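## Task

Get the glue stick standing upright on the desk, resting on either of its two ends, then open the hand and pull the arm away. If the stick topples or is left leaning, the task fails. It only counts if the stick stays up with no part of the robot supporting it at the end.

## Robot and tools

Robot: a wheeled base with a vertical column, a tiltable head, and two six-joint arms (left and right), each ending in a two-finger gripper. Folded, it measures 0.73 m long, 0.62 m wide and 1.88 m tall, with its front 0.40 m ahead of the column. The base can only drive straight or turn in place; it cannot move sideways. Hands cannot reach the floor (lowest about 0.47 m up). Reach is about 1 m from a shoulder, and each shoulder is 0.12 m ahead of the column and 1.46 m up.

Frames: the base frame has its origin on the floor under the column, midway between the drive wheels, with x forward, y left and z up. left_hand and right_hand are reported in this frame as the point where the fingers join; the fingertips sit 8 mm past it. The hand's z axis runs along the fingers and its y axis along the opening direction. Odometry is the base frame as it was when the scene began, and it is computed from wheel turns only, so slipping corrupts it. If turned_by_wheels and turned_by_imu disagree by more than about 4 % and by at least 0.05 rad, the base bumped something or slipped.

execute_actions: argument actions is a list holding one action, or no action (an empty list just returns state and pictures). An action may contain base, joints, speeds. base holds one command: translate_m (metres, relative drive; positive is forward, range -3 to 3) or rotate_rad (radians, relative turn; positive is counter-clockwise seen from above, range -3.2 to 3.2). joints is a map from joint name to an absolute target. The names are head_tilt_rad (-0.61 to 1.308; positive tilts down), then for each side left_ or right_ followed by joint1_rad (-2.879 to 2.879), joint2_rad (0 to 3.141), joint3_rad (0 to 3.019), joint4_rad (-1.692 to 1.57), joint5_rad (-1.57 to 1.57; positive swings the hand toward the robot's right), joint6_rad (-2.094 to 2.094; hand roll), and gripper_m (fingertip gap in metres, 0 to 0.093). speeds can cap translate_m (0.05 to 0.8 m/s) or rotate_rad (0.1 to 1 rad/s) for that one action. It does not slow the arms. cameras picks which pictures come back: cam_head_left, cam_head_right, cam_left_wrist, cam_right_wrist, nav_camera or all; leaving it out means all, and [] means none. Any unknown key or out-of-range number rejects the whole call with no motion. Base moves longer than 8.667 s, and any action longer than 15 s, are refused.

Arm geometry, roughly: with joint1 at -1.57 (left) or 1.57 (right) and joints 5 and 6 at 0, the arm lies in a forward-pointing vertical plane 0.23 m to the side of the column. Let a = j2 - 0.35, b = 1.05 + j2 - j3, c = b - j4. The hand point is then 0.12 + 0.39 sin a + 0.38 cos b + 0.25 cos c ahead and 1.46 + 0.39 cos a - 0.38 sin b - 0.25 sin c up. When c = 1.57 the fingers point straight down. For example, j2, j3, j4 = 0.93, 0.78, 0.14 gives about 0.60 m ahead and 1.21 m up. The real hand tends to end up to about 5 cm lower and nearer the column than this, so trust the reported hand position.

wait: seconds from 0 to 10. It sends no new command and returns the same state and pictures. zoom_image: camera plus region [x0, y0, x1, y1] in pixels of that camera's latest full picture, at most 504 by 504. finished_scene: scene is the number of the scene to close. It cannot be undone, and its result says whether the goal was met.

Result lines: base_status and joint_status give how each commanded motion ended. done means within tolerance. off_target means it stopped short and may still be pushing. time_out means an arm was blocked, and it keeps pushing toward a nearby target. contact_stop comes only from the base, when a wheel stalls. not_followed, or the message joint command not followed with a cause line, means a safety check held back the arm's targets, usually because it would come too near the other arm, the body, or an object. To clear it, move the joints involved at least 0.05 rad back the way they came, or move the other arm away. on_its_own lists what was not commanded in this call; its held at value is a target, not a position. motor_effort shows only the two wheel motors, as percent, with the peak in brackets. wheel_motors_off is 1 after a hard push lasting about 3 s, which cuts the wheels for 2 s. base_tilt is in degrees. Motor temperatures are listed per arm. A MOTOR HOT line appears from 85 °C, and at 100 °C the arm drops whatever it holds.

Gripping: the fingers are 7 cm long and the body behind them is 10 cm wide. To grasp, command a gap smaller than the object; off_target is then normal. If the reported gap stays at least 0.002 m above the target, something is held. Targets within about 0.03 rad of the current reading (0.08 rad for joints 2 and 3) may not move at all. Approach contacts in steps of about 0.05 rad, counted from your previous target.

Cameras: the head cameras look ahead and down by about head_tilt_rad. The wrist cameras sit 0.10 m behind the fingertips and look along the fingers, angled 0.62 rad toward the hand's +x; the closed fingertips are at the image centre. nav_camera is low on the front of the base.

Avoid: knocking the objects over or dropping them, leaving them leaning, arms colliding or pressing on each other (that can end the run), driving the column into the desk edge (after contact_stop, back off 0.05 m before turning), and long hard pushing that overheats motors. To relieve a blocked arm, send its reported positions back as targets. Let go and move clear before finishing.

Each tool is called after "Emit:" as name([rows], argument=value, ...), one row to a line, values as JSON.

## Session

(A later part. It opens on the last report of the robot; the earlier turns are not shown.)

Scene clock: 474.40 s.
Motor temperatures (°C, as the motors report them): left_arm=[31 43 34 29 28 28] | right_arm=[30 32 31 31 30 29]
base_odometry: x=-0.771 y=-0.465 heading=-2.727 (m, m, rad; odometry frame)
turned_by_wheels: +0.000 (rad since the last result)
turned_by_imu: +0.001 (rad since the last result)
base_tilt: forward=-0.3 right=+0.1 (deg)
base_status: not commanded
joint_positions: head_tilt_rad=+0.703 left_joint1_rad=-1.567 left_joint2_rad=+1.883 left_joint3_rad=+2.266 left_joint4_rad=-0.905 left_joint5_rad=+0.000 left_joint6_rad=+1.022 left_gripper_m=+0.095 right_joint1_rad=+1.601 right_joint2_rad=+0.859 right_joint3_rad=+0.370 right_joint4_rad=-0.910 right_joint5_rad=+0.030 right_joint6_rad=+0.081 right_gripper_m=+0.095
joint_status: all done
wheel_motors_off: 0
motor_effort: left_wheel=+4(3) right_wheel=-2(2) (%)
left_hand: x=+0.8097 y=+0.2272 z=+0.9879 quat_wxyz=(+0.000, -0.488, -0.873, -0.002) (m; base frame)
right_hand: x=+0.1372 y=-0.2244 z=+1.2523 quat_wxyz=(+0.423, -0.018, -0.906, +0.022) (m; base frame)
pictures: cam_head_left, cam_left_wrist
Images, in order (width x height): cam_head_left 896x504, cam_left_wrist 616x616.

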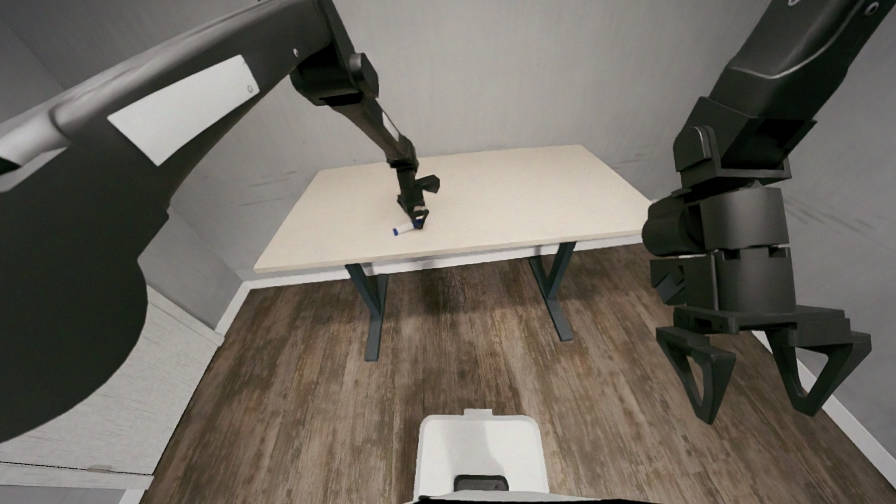

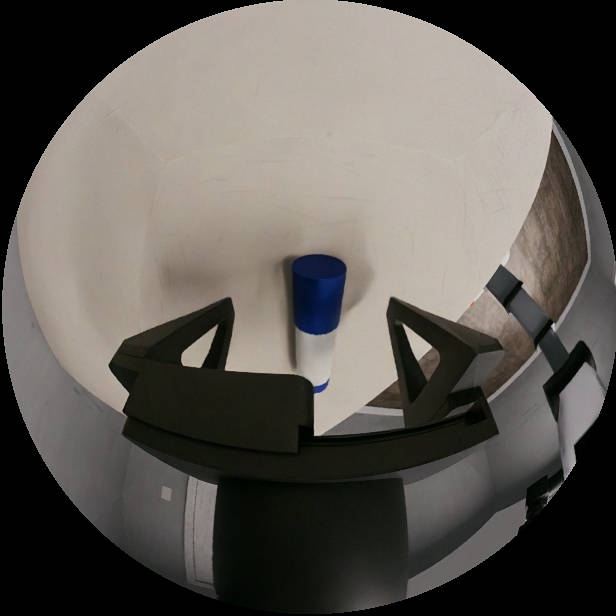

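Emit:
execute_actions([
  {"joints": {"left_joint2_rad": 1.94}},
], cameras=["cam_head_left", "cam_left_wrist"])

Scene clock: 503.57 s.
Motor temperatures (°C, as the motors report them): left_arm=[31 43 34 29 28 28] | right_arm=[30 32 31 31 30 29]
base_odometry: x=-0.771 y=-0.465 heading=-2.727 (m, m, rad; odometry frame)
turned_by_wheels: +0.000 (rad since the last result)
turned_by_imu: +0.001 (rad since the last result)
base_tilt: forward=-0.3 right=+0.2 (deg)
base_status: not commanded
joint_positions: head_tilt_rad=+0.703 left_joint1_rad=-1.567 left_joint2_rad=+1.910 left_joint3_rad=+2.268 left_joint4_rad=-0.905 left_joint5_rad=-0.001 left_joint6_rad=+1.025 left_gripper_m=+0.095 right_joint1_rad=+1.601 right_joint2_rad=+0.859 right_joint3_rad=+0.370 right_joint4_rad=-0.910 right_joint5_rad=+0.030 right_joint6_rad=+0.081 right_gripper_m=+0.095
joint_status: all done
wheel_motors_off: 0
motor_effort: left_wheel=+3(5) right_wheel=-3(4) (%)
left_hand: x=+0.7975 y=+0.2275 z=+0.9701 quat_wxyz=(+0.011, -0.489, -0.872, +0.004) (m; base frame)
right_hand: x=+0.1370 y=-0.2244 z=+1.2524 quat_wxyz=(+0.423, -0.018, -0.906, +0.022) (m; base frame)
pictures: cam_head_left, cam_left_wrist
Images, in order (width x height): cam_head_left 896x504, cam_left_wrist 616x616.

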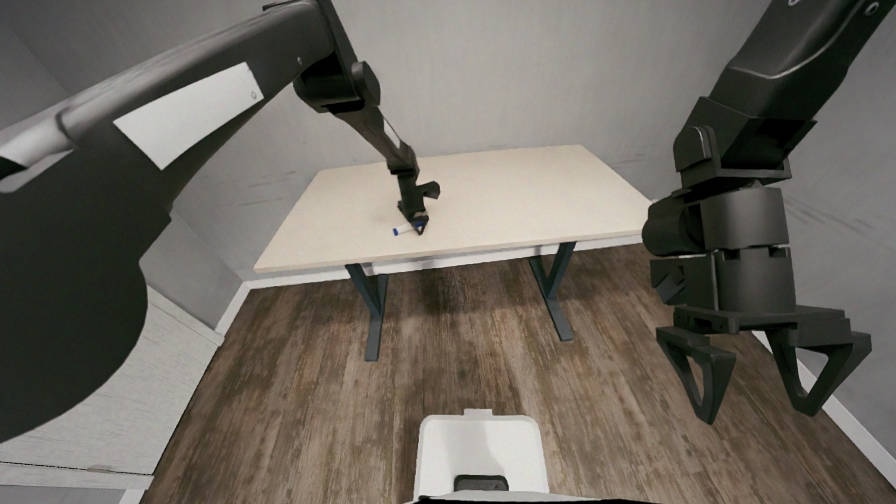

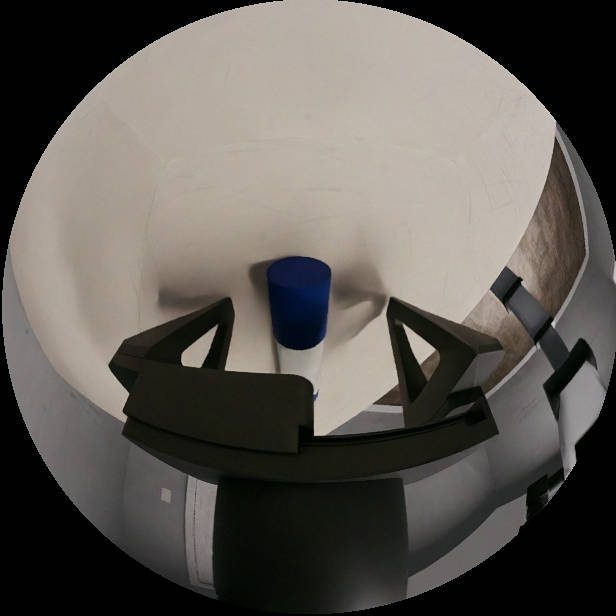

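Emit:
execute_actions([
  {"joints": {"left_gripper_m": 0.01}},
], cameras=["cam_head_left", "cam_left_wrist"])

Scene clock: 512.20 s.
Motor temperatures (°C, as the motors report them): left_arm=[31 43 34 29 28 28] | right_arm=[30 32 31 31 30 29]
base_odometry: x=-0.771 y=-0.465 heading=-2.727 (m, m, rad; odometry frame)
turned_by_wheels: +0.000 (rad since the last result)
turned_by_imu: +0.001 (rad since the last result)
base_tilt: forward=-0.4 right=+0.2 (deg)
base_status: not commanded
joint_positions: head_tilt_rad=+0.703 left_joint1_rad=-1.567 left_joint2_rad=+1.910 left_joint3_rad=+2.268 left_joint4_rad=-0.905 left_joint5_rad=-0.001 left_joint6_rad=+1.025 left_gripper_m=+0.029 right_joint1_rad=+1.601 right_joint2_rad=+0.859 right_joint3_rad=+0.370 right_joint4_rad=-0.910 right_joint5_rad=+0.030 right_joint6_rad=+0.081 right_gripper_m=+0.095
joint_status: left_gripper_m off_target (ended at +0.029, target +0.010)
wheel_motors_off: 0
motor_effort: left_wheel=+5(4) right_wheel=-3(3) (%)
left_hand: x=+0.7975 y=+0.2274 z=+0.9701 quat_wxyz=(+0.011, -0.490, -0.872, +0.004) (m; base frame)
right_hand: x=+0.1370 y=-0.2244 z=+1.2524 quat_wxyz=(+0.423, -0.018, -0.906, +0.022) (m; base frame)
pictures: cam_head_left, cam_left_wrist
Images, in order (width x height): cam_head_left 896x504, cam_left_wrist 616x616.

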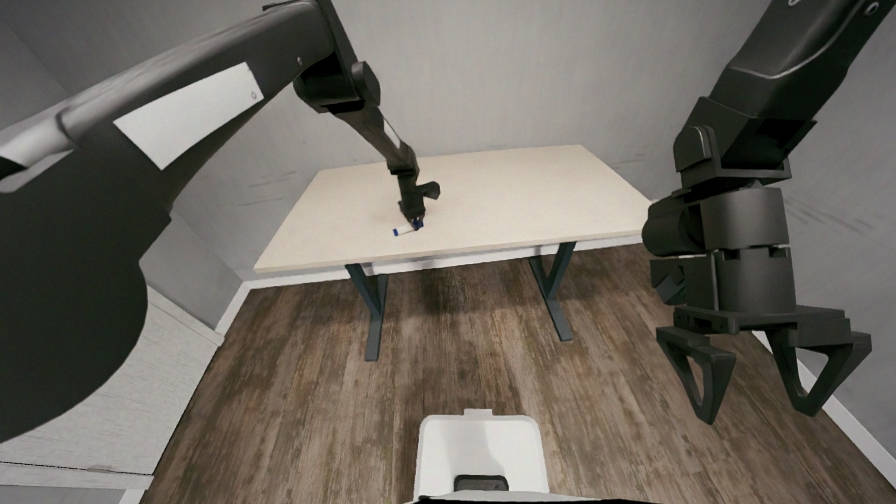

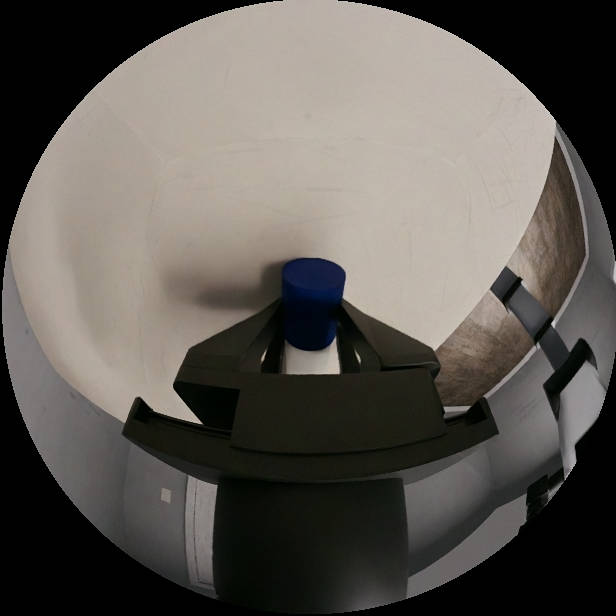

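Emit:
execute_actions([
  {"joints": {"left_joint2_rad": 1.55, "left_joint6_rad": 0.0}},
], cameras=["cam_head_left", "cam_left_wrist"])

Scene clock: 580.47 s.
Motor temperatures (°C, as the motors report them): left_arm=[31 44 35 29 28 28] | right_arm=[30 32 31 31 30 29]
base_odometry: x=-0.771 y=-0.465 heading=-2.727 (m, m, rad; odometry frame)
turned_by_wheels: +0.000 (rad since the last result)
turned_by_imu: +0.001 (rad since the last result)
base_tilt: forward=-0.3 right=+0.2 (deg)
base_status: not commanded
joint_positions: head_tilt_rad=+0.703 left_joint1_rad=-1.567 left_joint2_rad=+1.549 left_joint3_rad=+2.281 left_joint4_rad=-0.902 left_joint5_rad=-0.001 left_joint6_rad=+0.008 left_gripper_m=+0.029 right_joint1_rad=+1.601 right_joint2_rad=+0.859 right_joint3_rad=+0.370 right_joint4_rad=-0.910 right_joint5_rad=+0.030 right_joint6_rad=+0.081 right_gripper_m=+0.095
joint_status: all done
wheel_motors_off: 0
motor_effort: left_wheel=+5(4) right_wheel=-3(3) (%)
left_hand: x=+0.9311 y=+0.2268 z=+1.2451 quat_wxyz=(-0.176, -0.003, -0.984, -0.003) (m; base frame)
right_hand: x=+0.1370 y=-0.2244 z=+1.2524 quat_wxyz=(+0.423, -0.018, -0.906, +0.022) (m; base frame)
pictures: cam_head_left, cam_left_wrist
Images, in order (width x height): cam_head_left 896x504, cam_left_wrist 616x616.

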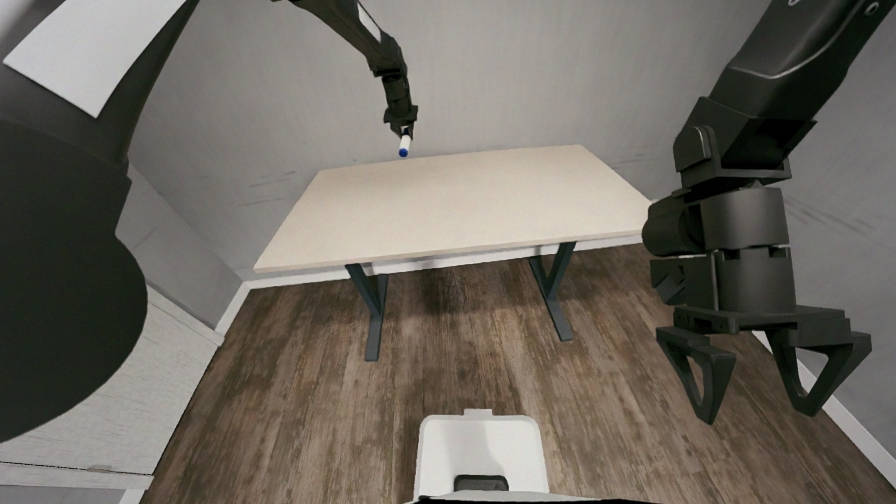

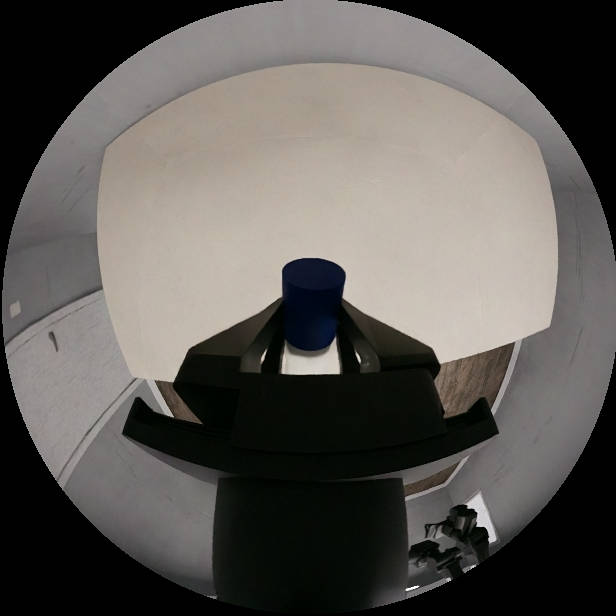

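Emit:
execute_actions([
  {"joints": {"left_joint3_rad": 1.82, "left_joint4_rad": 1.25}},
], cameras=["cam_head_left", "cam_left_wrist"])

Scene clock: 588.40 s.
Motor temperatures (°C, as the motors report them): left_arm=[31 45 35 29 28 28] | right_arm=[30 32 31 31 30 29]
base_odometry: x=-0.771 y=-0.465 heading=-2.727 (m, m, rad; odometry frame)
turned_by_wheels: +0.000 (rad since the last result)
turned_by_imu: +0.001 (rad since the last result)
base_tilt: forward=-0.3 right=+0.3 (deg)
base_status: not commanded
joint_positions: head_tilt_rad=+0.703 left_joint1_rad=-1.567 left_joint2_rad=+1.568 left_joint3_rad=+1.801 left_joint4_rad=+1.232 left_joint5_rad=-0.001 left_joint6_rad=+0.008 left_gripper_m=+0.029 right_joint1_rad=+1.601 right_joint2_rad=+0.859 right_joint3_rad=+0.370 right_joint4_rad=-0.910 right_joint5_rad=+0.030 right_joint6_rad=+0.081 right_gripper_m=+0.095
joint_status: all done
wheel_motors_off: 0
motor_effort: left_wheel=+3(4) right_wheel=-3(3) (%)
left_hand: x=+0.9726 y=+0.2264 z=+1.4096 quat_wxyz=(-0.838, -0.003, -0.545, -0.005) (m; base frame)
right_hand: x=+0.1370 y=-0.2244 z=+1.2524 quat_wxyz=(+0.423, -0.018, -0.906, +0.022) (m; base frame)
pictures: cam_head_left, cam_left_wrist
Images, in order (width x height): cam_head_left 896x504, cam_left_wrist 616x616.

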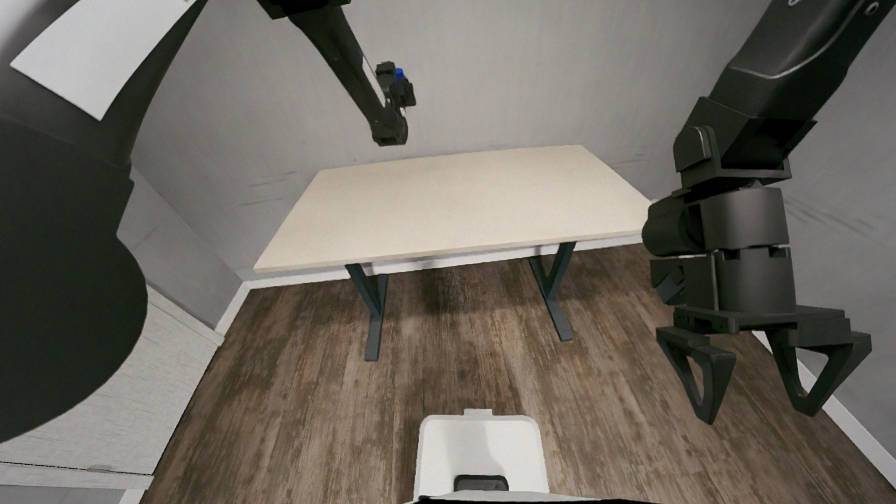

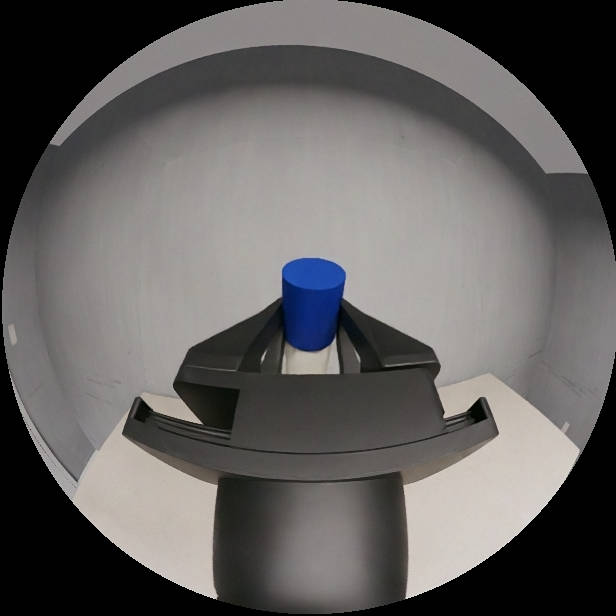

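Emit:
execute_actions([
  {"joints": {"left_joint2_rad": 1.98, "left_joint4_rad": 1.325}},
], cameras=["cam_head_left", "cam_head_right", "cam_left_wrist"])

Scene clock: 603.37 s.
Motor temperatures (°C, as the motors report them): left_arm=[31 45 35 29 28 28] | right_arm=[30 32 31 31 30 29]
base_odometry: x=-0.771 y=-0.465 heading=-2.727 (m, m, rad; odometry frame)
turned_by_wheels: +0.000 (rad since the last result)
turned_by_imu: +0.001 (rad since the last result)
base_tilt: forward=-0.3 right=+0.1 (deg)
base_status: not commanded
joint_positions: head_tilt_rad=+0.703 left_joint1_rad=-1.567 left_joint2_rad=+1.995 left_joint3_rad=+1.797 left_joint4_rad=+1.331 left_joint5_rad=-0.002 left_joint6_rad=+0.009 left_gripper_m=+0.029 right_joint1_rad=+1.601 right_joint2_rad=+0.859 right_joint3_rad=+0.369 right_joint4_rad=-0.910 right_joint5_rad=+0.030 right_joint6_rad=+0.081 right_gripper_m=+0.095
joint_status: all done
wheel_motors_off: 0
motor_effort: left_wheel=+3(12) right_wheel=-3(5) (%)
left_hand: x=+0.8747 y=+0.2276 z=+1.0850 quat_wxyz=(-0.737, -0.003, -0.676, -0.006) (m; base frame)
right_hand: x=+0.1366 y=-0.2244 z=+1.2525 quat_wxyz=(+0.424, -0.018, -0.905, +0.022) (m; base frame)
pictures: cam_head_left, cam_head_right, cam_left_wrist
Images, in order (width x height): cam_head_left 896x504, cam_head_right 896x504, cam_left_wrist 616x616.

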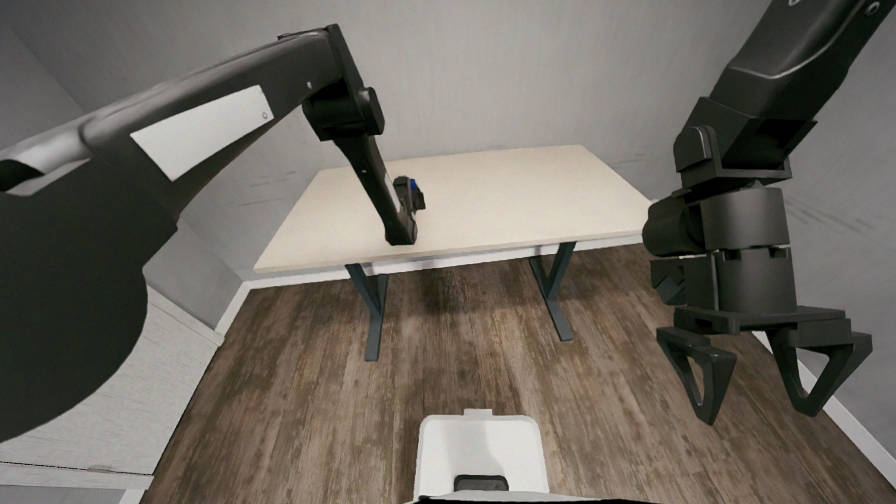

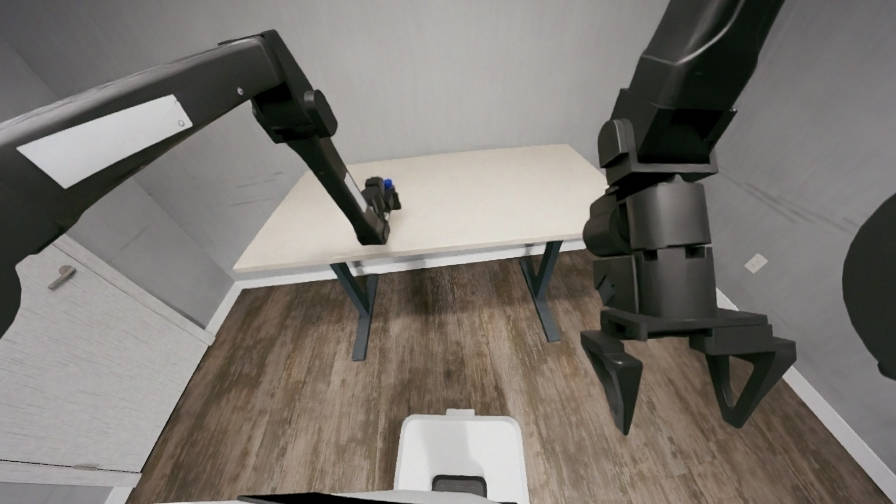

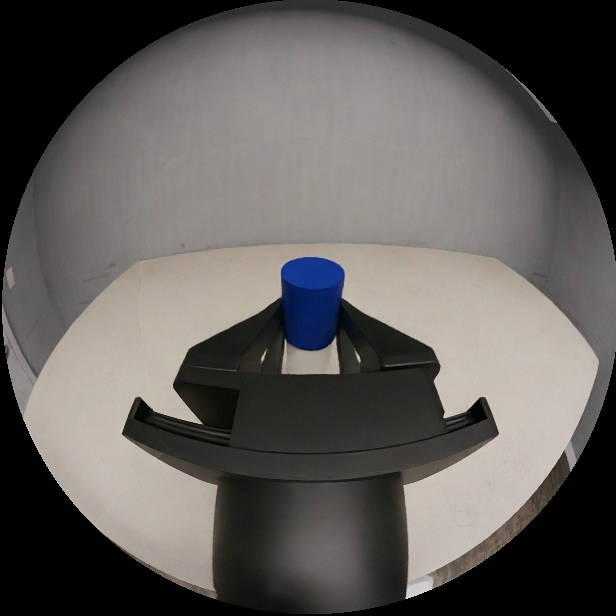

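Emit:
zoom_image(camera="cam_head_right", region=[330, 150, 450, 260])

Emit:
zoom_image(camera="cam_head_left", region=[350, 150, 470, 260])

Region (330, 150, 450, 260) of cam_head_right's 896x504 image, scaled by 4.200, with more detail than that image has; it fills the top 462 rows of this view, and the rest is white.

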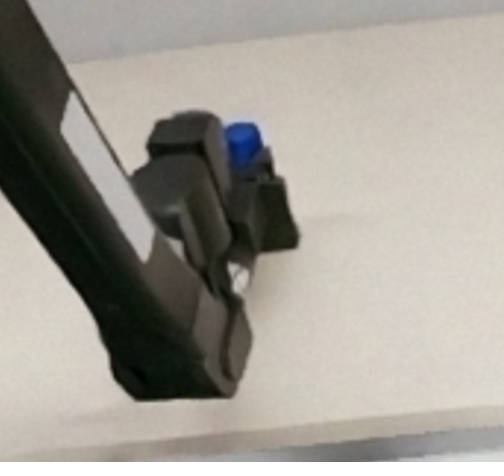

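Region (350, 150, 470, 260) of cam_head_left's 896x504 image, scaled by 4.200, with more detail than that image has; it fills the top 462 rows of this view, and the rest is white.

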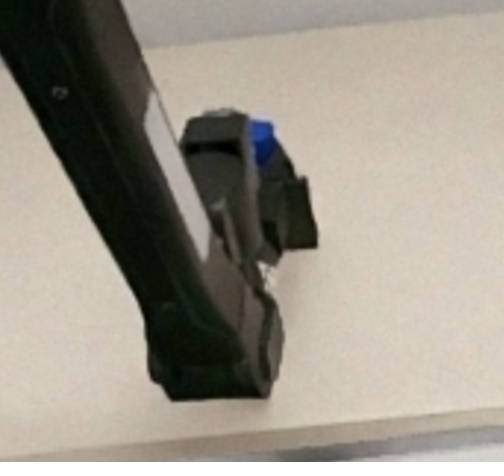

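Emit:
execute_actions([
  {"joints": {"left_joint2_rad": 2.03, "left_joint4_rad": 1.275}},
], cameras=["cam_head_right", "cam_left_wrist"])

Scene clock: 651.70 s.
Motor temperatures (°C, as the motors report them): left_arm=[31 45 34 29 28 28] | right_arm=[30 32 31 31 30 29]
base_odometry: x=-0.771 y=-0.465 heading=-2.727 (m, m, rad; odometry frame)
turned_by_wheels: +0.000 (rad since the last result)
turned_by_imu: +0.001 (rad since the last result)
base_tilt: forward=-0.3 right=+0.1 (deg)
base_status: not commanded
joint_positions: head_tilt_rad=+0.703 left_joint1_rad=-1.567 left_joint2_rad=+2.013 left_joint3_rad=+1.797 left_joint4_rad=+1.281 left_joint5_rad=-0.002 left_joint6_rad=+0.009 left_gripper_m=+0.029 right_joint1_rad=+1.601 right_joint2_rad=+0.859 right_joint3_rad=+0.369 right_joint4_rad=-0.910 right_joint5_rad=+0.030 right_joint6_rad=+0.081 right_gripper_m=+0.095
joint_status: all done
wheel_motors_off: 0
motor_effort: left_wheel=+3(4) right_wheel=-3(3) (%)
left_hand: x=+0.8687 y=+0.2277 z=+1.0599 quat_wxyz=(-0.714, -0.003, -0.700, -0.005) (m; base frame)
right_hand: x=+0.1366 y=-0.2244 z=+1.2525 quat_wxyz=(+0.424, -0.018, -0.905, +0.022) (m; base frame)
pictures: cam_head_right, cam_left_wrist
Images, in order (width x height): cam_head_right 896x504, cam_left_wrist 616x616.

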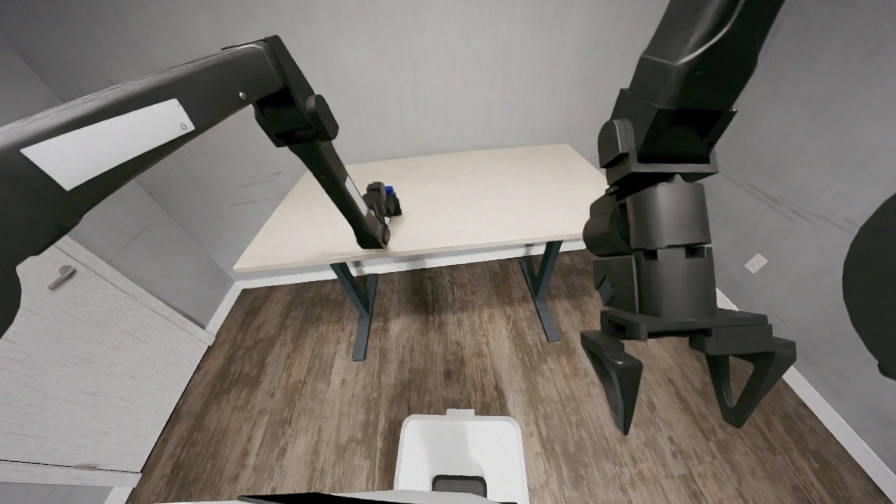

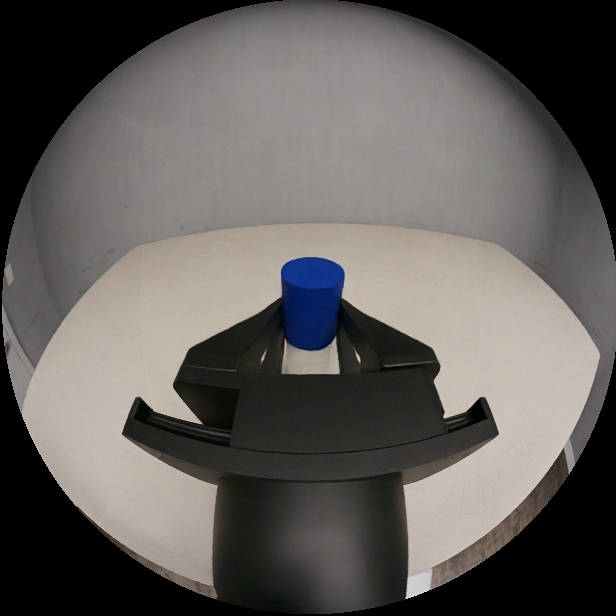

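Emit:
execute_actions([
  {"joints": {"left_joint2_rad": 2.075}},
], cameras=["cam_head_right", "cam_left_wrist"])

Scene clock: 663.70 s.
Motor temperatures (°C, as the motors report them): left_arm=[31 44 33 29 28 28] | right_arm=[30 32 31 31 30 29]
base_odometry: x=-0.771 y=-0.465 heading=-2.727 (m, m, rad; odometry frame)
turned_by_wheels: +0.000 (rad since the last result)
turned_by_imu: +0.001 (rad since the last result)
base_tilt: forward=-0.3 right=+0.3 (deg)
base_status: not commanded
joint_positions: head_tilt_rad=+0.703 left_joint1_rad=-1.567 left_joint2_rad=+2.045 left_joint3_rad=+1.802 left_joint4_rad=+1.289 left_joint5_rad=-0.002 left_joint6_rad=+0.007 left_gripper_m=+0.029 right_joint1_rad=+1.601 right_joint2_rad=+0.859 right_joint3_rad=+0.369 right_joint4_rad=-0.910 right_joint5_rad=+0.030 right_joint6_rad=+0.081 right_gripper_m=+0.095
joint_status: all done
wheel_motors_off: 0
motor_effort: left_wheel=+4(5) right_wheel=-3(4) (%)
left_hand: x=+0.8573 y=+0.2278 z=+1.0396 quat_wxyz=(-0.707, -0.002, -0.708, -0.005) (m; base frame)
right_hand: x=+0.1366 y=-0.2244 z=+1.2525 quat_wxyz=(+0.424, -0.018, -0.905, +0.022) (m; base frame)
pictures: cam_head_right, cam_left_wrist
Images, in order (width x height): cam_head_right 896x504, cam_left_wrist 616x616.

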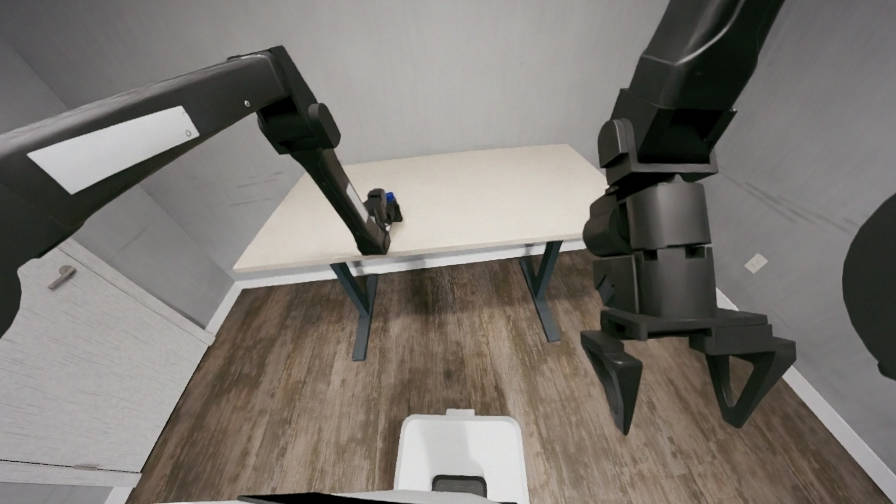

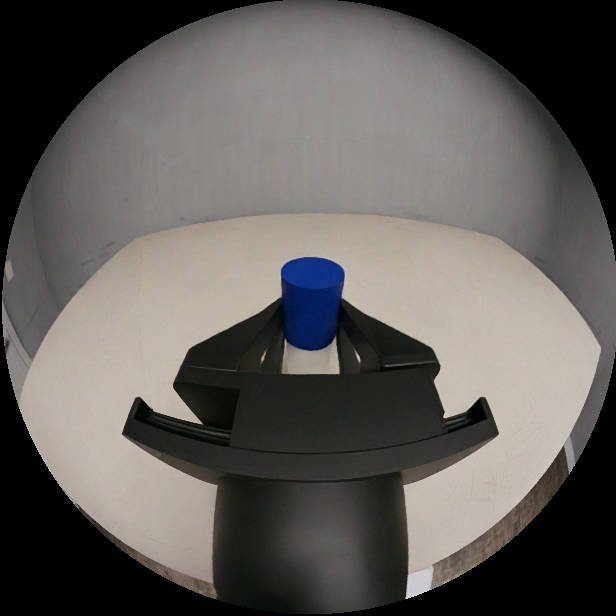

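Emit:
execute_actions([
  {"joints": {"left_gripper_m": 0.093, "left_joint2_rad": 2.045}},
], cameras=["cam_head_right", "cam_left_wrist"])

Scene clock: 682.50 s.
Motor temperatures (°C, as the motors report them): left_arm=[31 44 33 29 28 28] | right_arm=[30 32 31 31 30 29]
base_odometry: x=-0.771 y=-0.465 heading=-2.727 (m, m, rad; odometry frame)
turned_by_wheels: +0.000 (rad since the last result)
turned_by_imu: +0.001 (rad since the last result)
base_tilt: forward=-0.3 right=+0.1 (deg)
base_status: not commanded
joint_positions: head_tilt_rad=+0.703 left_joint1_rad=-1.567 left_joint2_rad=+2.045 left_joint3_rad=+1.802 left_joint4_rad=+1.285 left_joint5_rad=-0.002 left_joint6_rad=+0.007 left_gripper_m=+0.093 right_joint1_rad=+1.601 right_joint2_rad=+0.859 right_joint3_rad=+0.369 right_joint4_rad=-0.910 right_joint5_rad=+0.030 right_joint6_rad=+0.081 right_gripper_m=+0.095
joint_status: all done
wheel_motors_off: 0
motor_effort: left_wheel=+6(4) right_wheel=-3(3) (%)
left_hand: x=+0.8573 y=+0.2278 z=+1.0387 quat_wxyz=(-0.705, -0.002, -0.709, -0.005) (m; base frame)
right_hand: x=+0.1366 y=-0.2244 z=+1.2525 quat_wxyz=(+0.424, -0.018, -0.905, +0.022) (m; base frame)
pictures: cam_head_right, cam_left_wrist
Images, in order (width x height): cam_head_right 896x504, cam_left_wrist 616x616.

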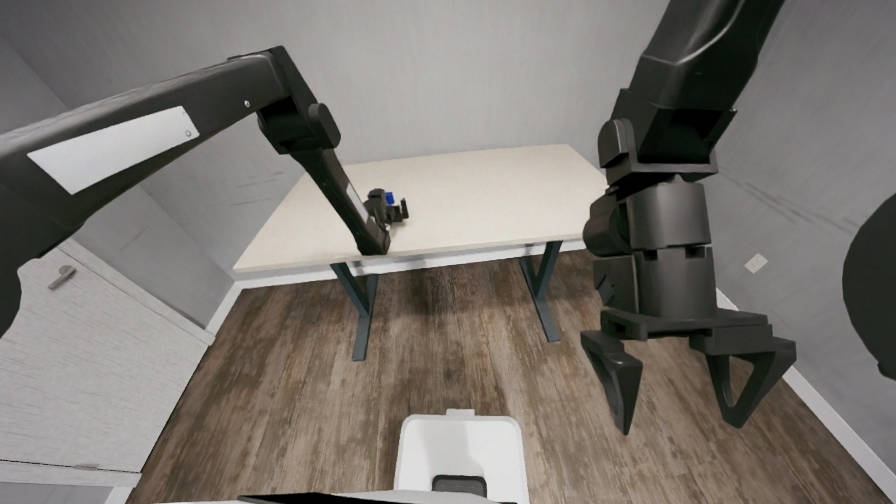

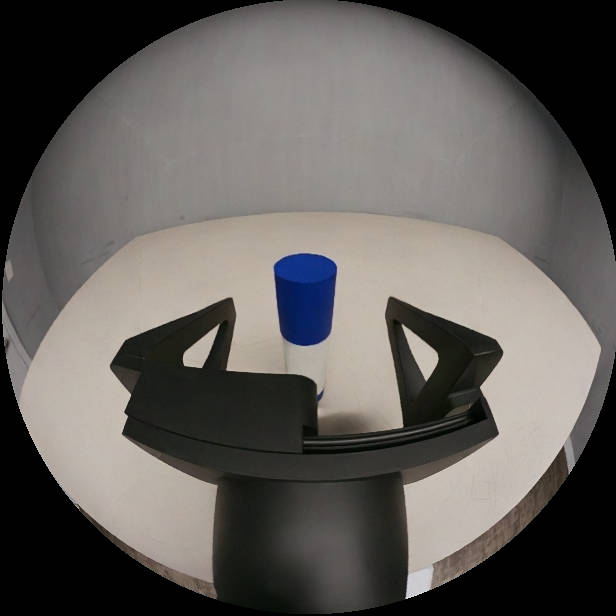

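Emit:
execute_actions([
  {"base": {"translate_m": -0.3}},
], cameras=["cam_head_left", "cam_head_right", "cam_left_wrist"])

Scene clock: 696.67 s.
Motor temperatures (°C, as the motors report them): left_arm=[31 44 33 29 28 28] | right_arm=[30 32 31 31 30 29]
base_odometry: x=-0.497 y=-0.344 heading=-2.729 (m, m, rad; odometry frame)
turned_by_wheels: -0.001 (rad since the last result)
turned_by_imu: -0.001 (rad since the last result)
base_tilt: forward=-0.3 right=+0.2 (deg)
base_status: done
joint_positions: head_tilt_rad=+0.704 left_joint1_rad=-1.567 left_joint2_rad=+2.045 left_joint3_rad=+1.804 left_joint4_rad=+1.284 left_joint5_rad=-0.001 left_joint6_rad=+0.007 left_gripper_m=+0.093 right_joint1_rad=+1.601 right_joint2_rad=+0.858 right_joint3_rad=+0.364 right_joint4_rad=-0.910 right_joint5_rad=+0.030 right_joint6_rad=+0.081 right_gripper_m=+0.095
joint_status: not commanded
wheel_motors_off: 0
motor_effort: left_wheel=-1(44) right_wheel=+1(86) (%)
left_hand: x=+0.8580 y=+0.2277 z=+1.0390 quat_wxyz=(-0.706, -0.003, -0.709, -0.005) (m; base frame)
right_hand: x=+0.1342 y=-0.2245 z=+1.2534 quat_wxyz=(+0.425, -0.018, -0.905, +0.022) (m; base frame)
pictures: cam_head_left, cam_head_right, cam_left_wrist
Images, in order (width x height): cam_head_left 896x504, cam_head_right 896x504, cam_left_wrist 616x616.

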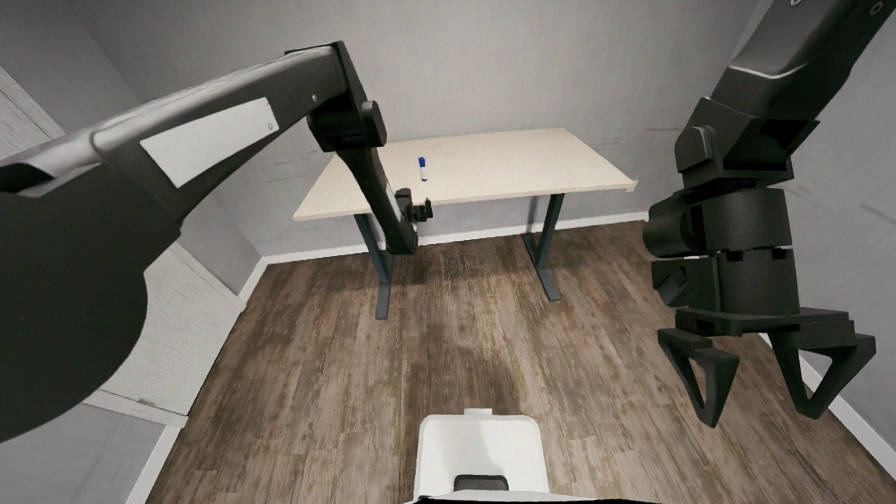

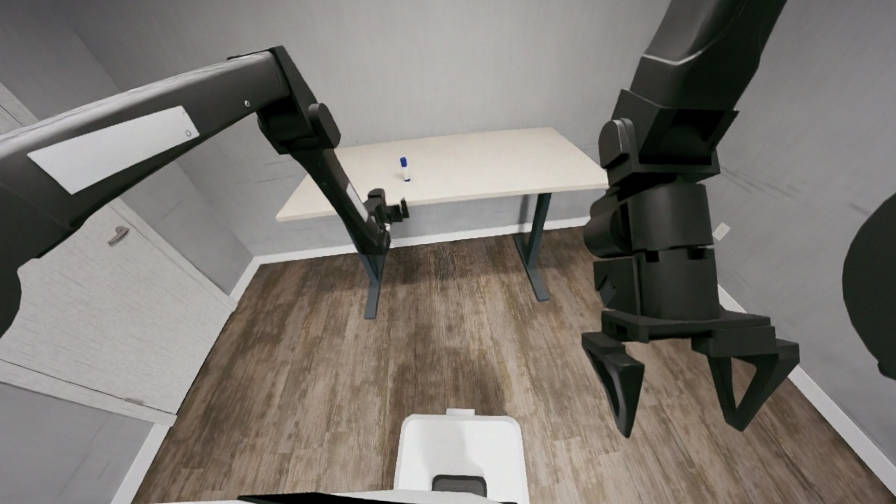

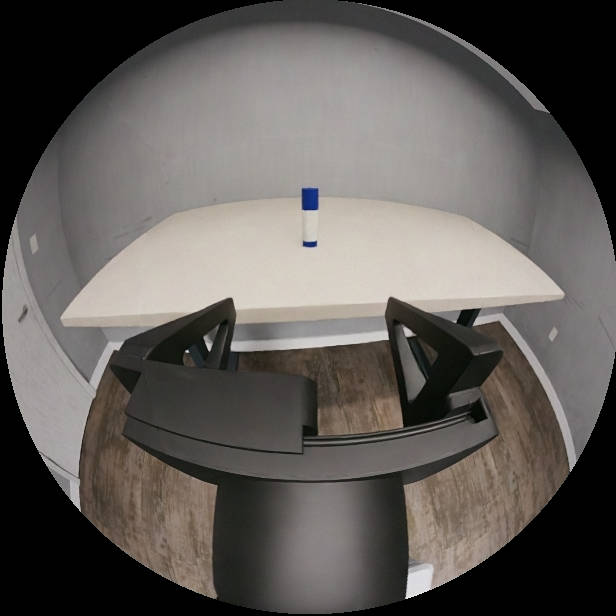

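Emit:
execute_actions([
  {"base": {"translate_m": -0.2}, "joints": {"left_joint2_rad": 0.904, "left_joint3_rad": 0.437, "left_joint4_rad": -0.963}},
], cameras=["cam_head_left", "cam_head_right"])

Scene clock: 714.73 s.
Motor temperatures (°C, as the motors report them): left_arm=[31 44 33 29 28 28] | right_arm=[30 32 31 31 30 29]
base_odometry: x=-0.313 y=-0.264 heading=-2.729 (m, m, rad; odometry frame)
turned_by_wheels: -0.001 (rad since the last result)
turned_by_imu: +0.000 (rad since the last result)
base_tilt: forward=-0.4 right=+0.1 (deg)
base_status: done
joint_positions: head_tilt_rad=+0.704 left_joint1_rad=-1.567 left_joint2_rad=+0.922 left_joint3_rad=+0.430 left_joint4_rad=-0.950 left_joint5_rad=-0.001 left_joint6_rad=+0.007 left_gripper_m=+0.093 right_joint1_rad=+1.601 right_joint2_rad=+0.858 right_joint3_rad=+0.364 right_joint4_rad=-0.910 right_joint5_rad=+0.030 right_joint6_rad=+0.081 right_gripper_m=+0.095
joint_status: all done
wheel_motors_off: 0
motor_effort: left_wheel=-3(35) right_wheel=+1(40) (%)
left_hand: x=+0.1502 y=+0.2256 z=+1.2481 quat_wxyz=(+0.443, -0.002, -0.896, +0.000) (m; base frame)
right_hand: x=+0.1342 y=-0.2245 z=+1.2534 quat_wxyz=(+0.425, -0.018, -0.905, +0.022) (m; base frame)
pictures: cam_head_left, cam_head_right
Images, in order (width x height): cam_head_left 896x504, cam_head_right 896x504.

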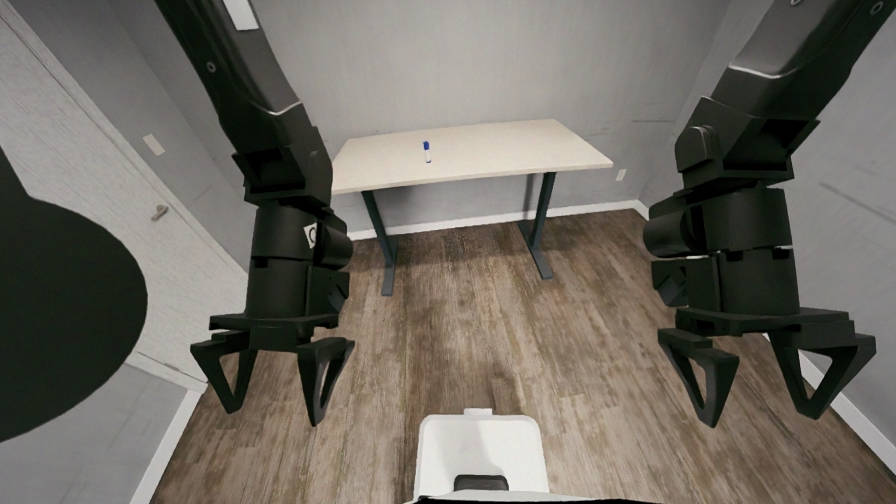

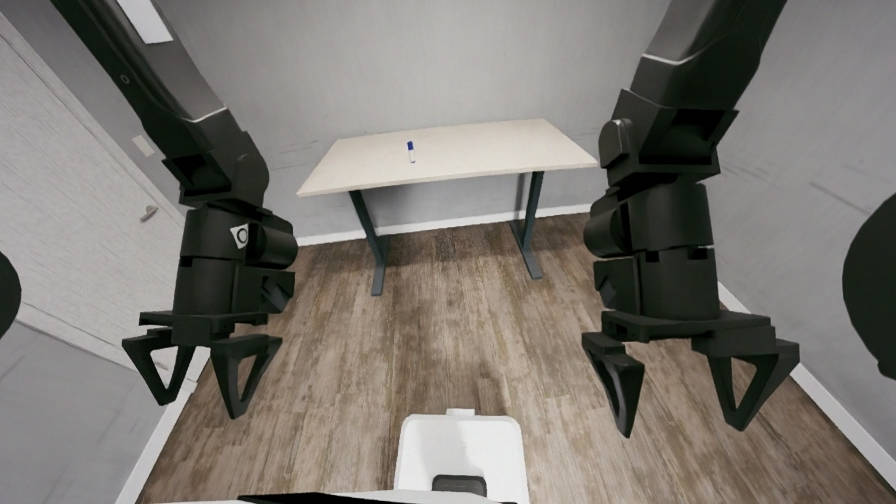

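Emit:
zoom_image(camera="cam_head_left", region=[380, 120, 480, 190])

Region (380, 120, 480, 190) of cam_head_left's 896x504 image, scaled by 5.040, with more detail than that image has; it fills the top 353 rows of this view, and the rest is white.

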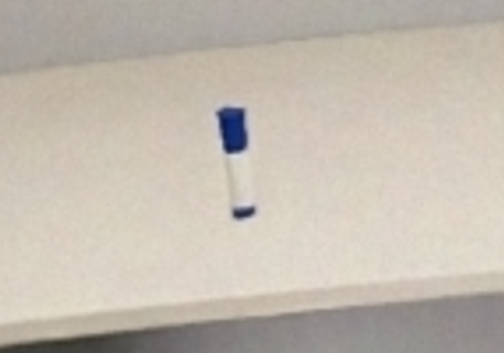

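The glue stick is standing upright on its base and the robot is clear, so I'm ending scene 1.

Emit:
finished_scene(scene=1)

The scene is finished: the task was done.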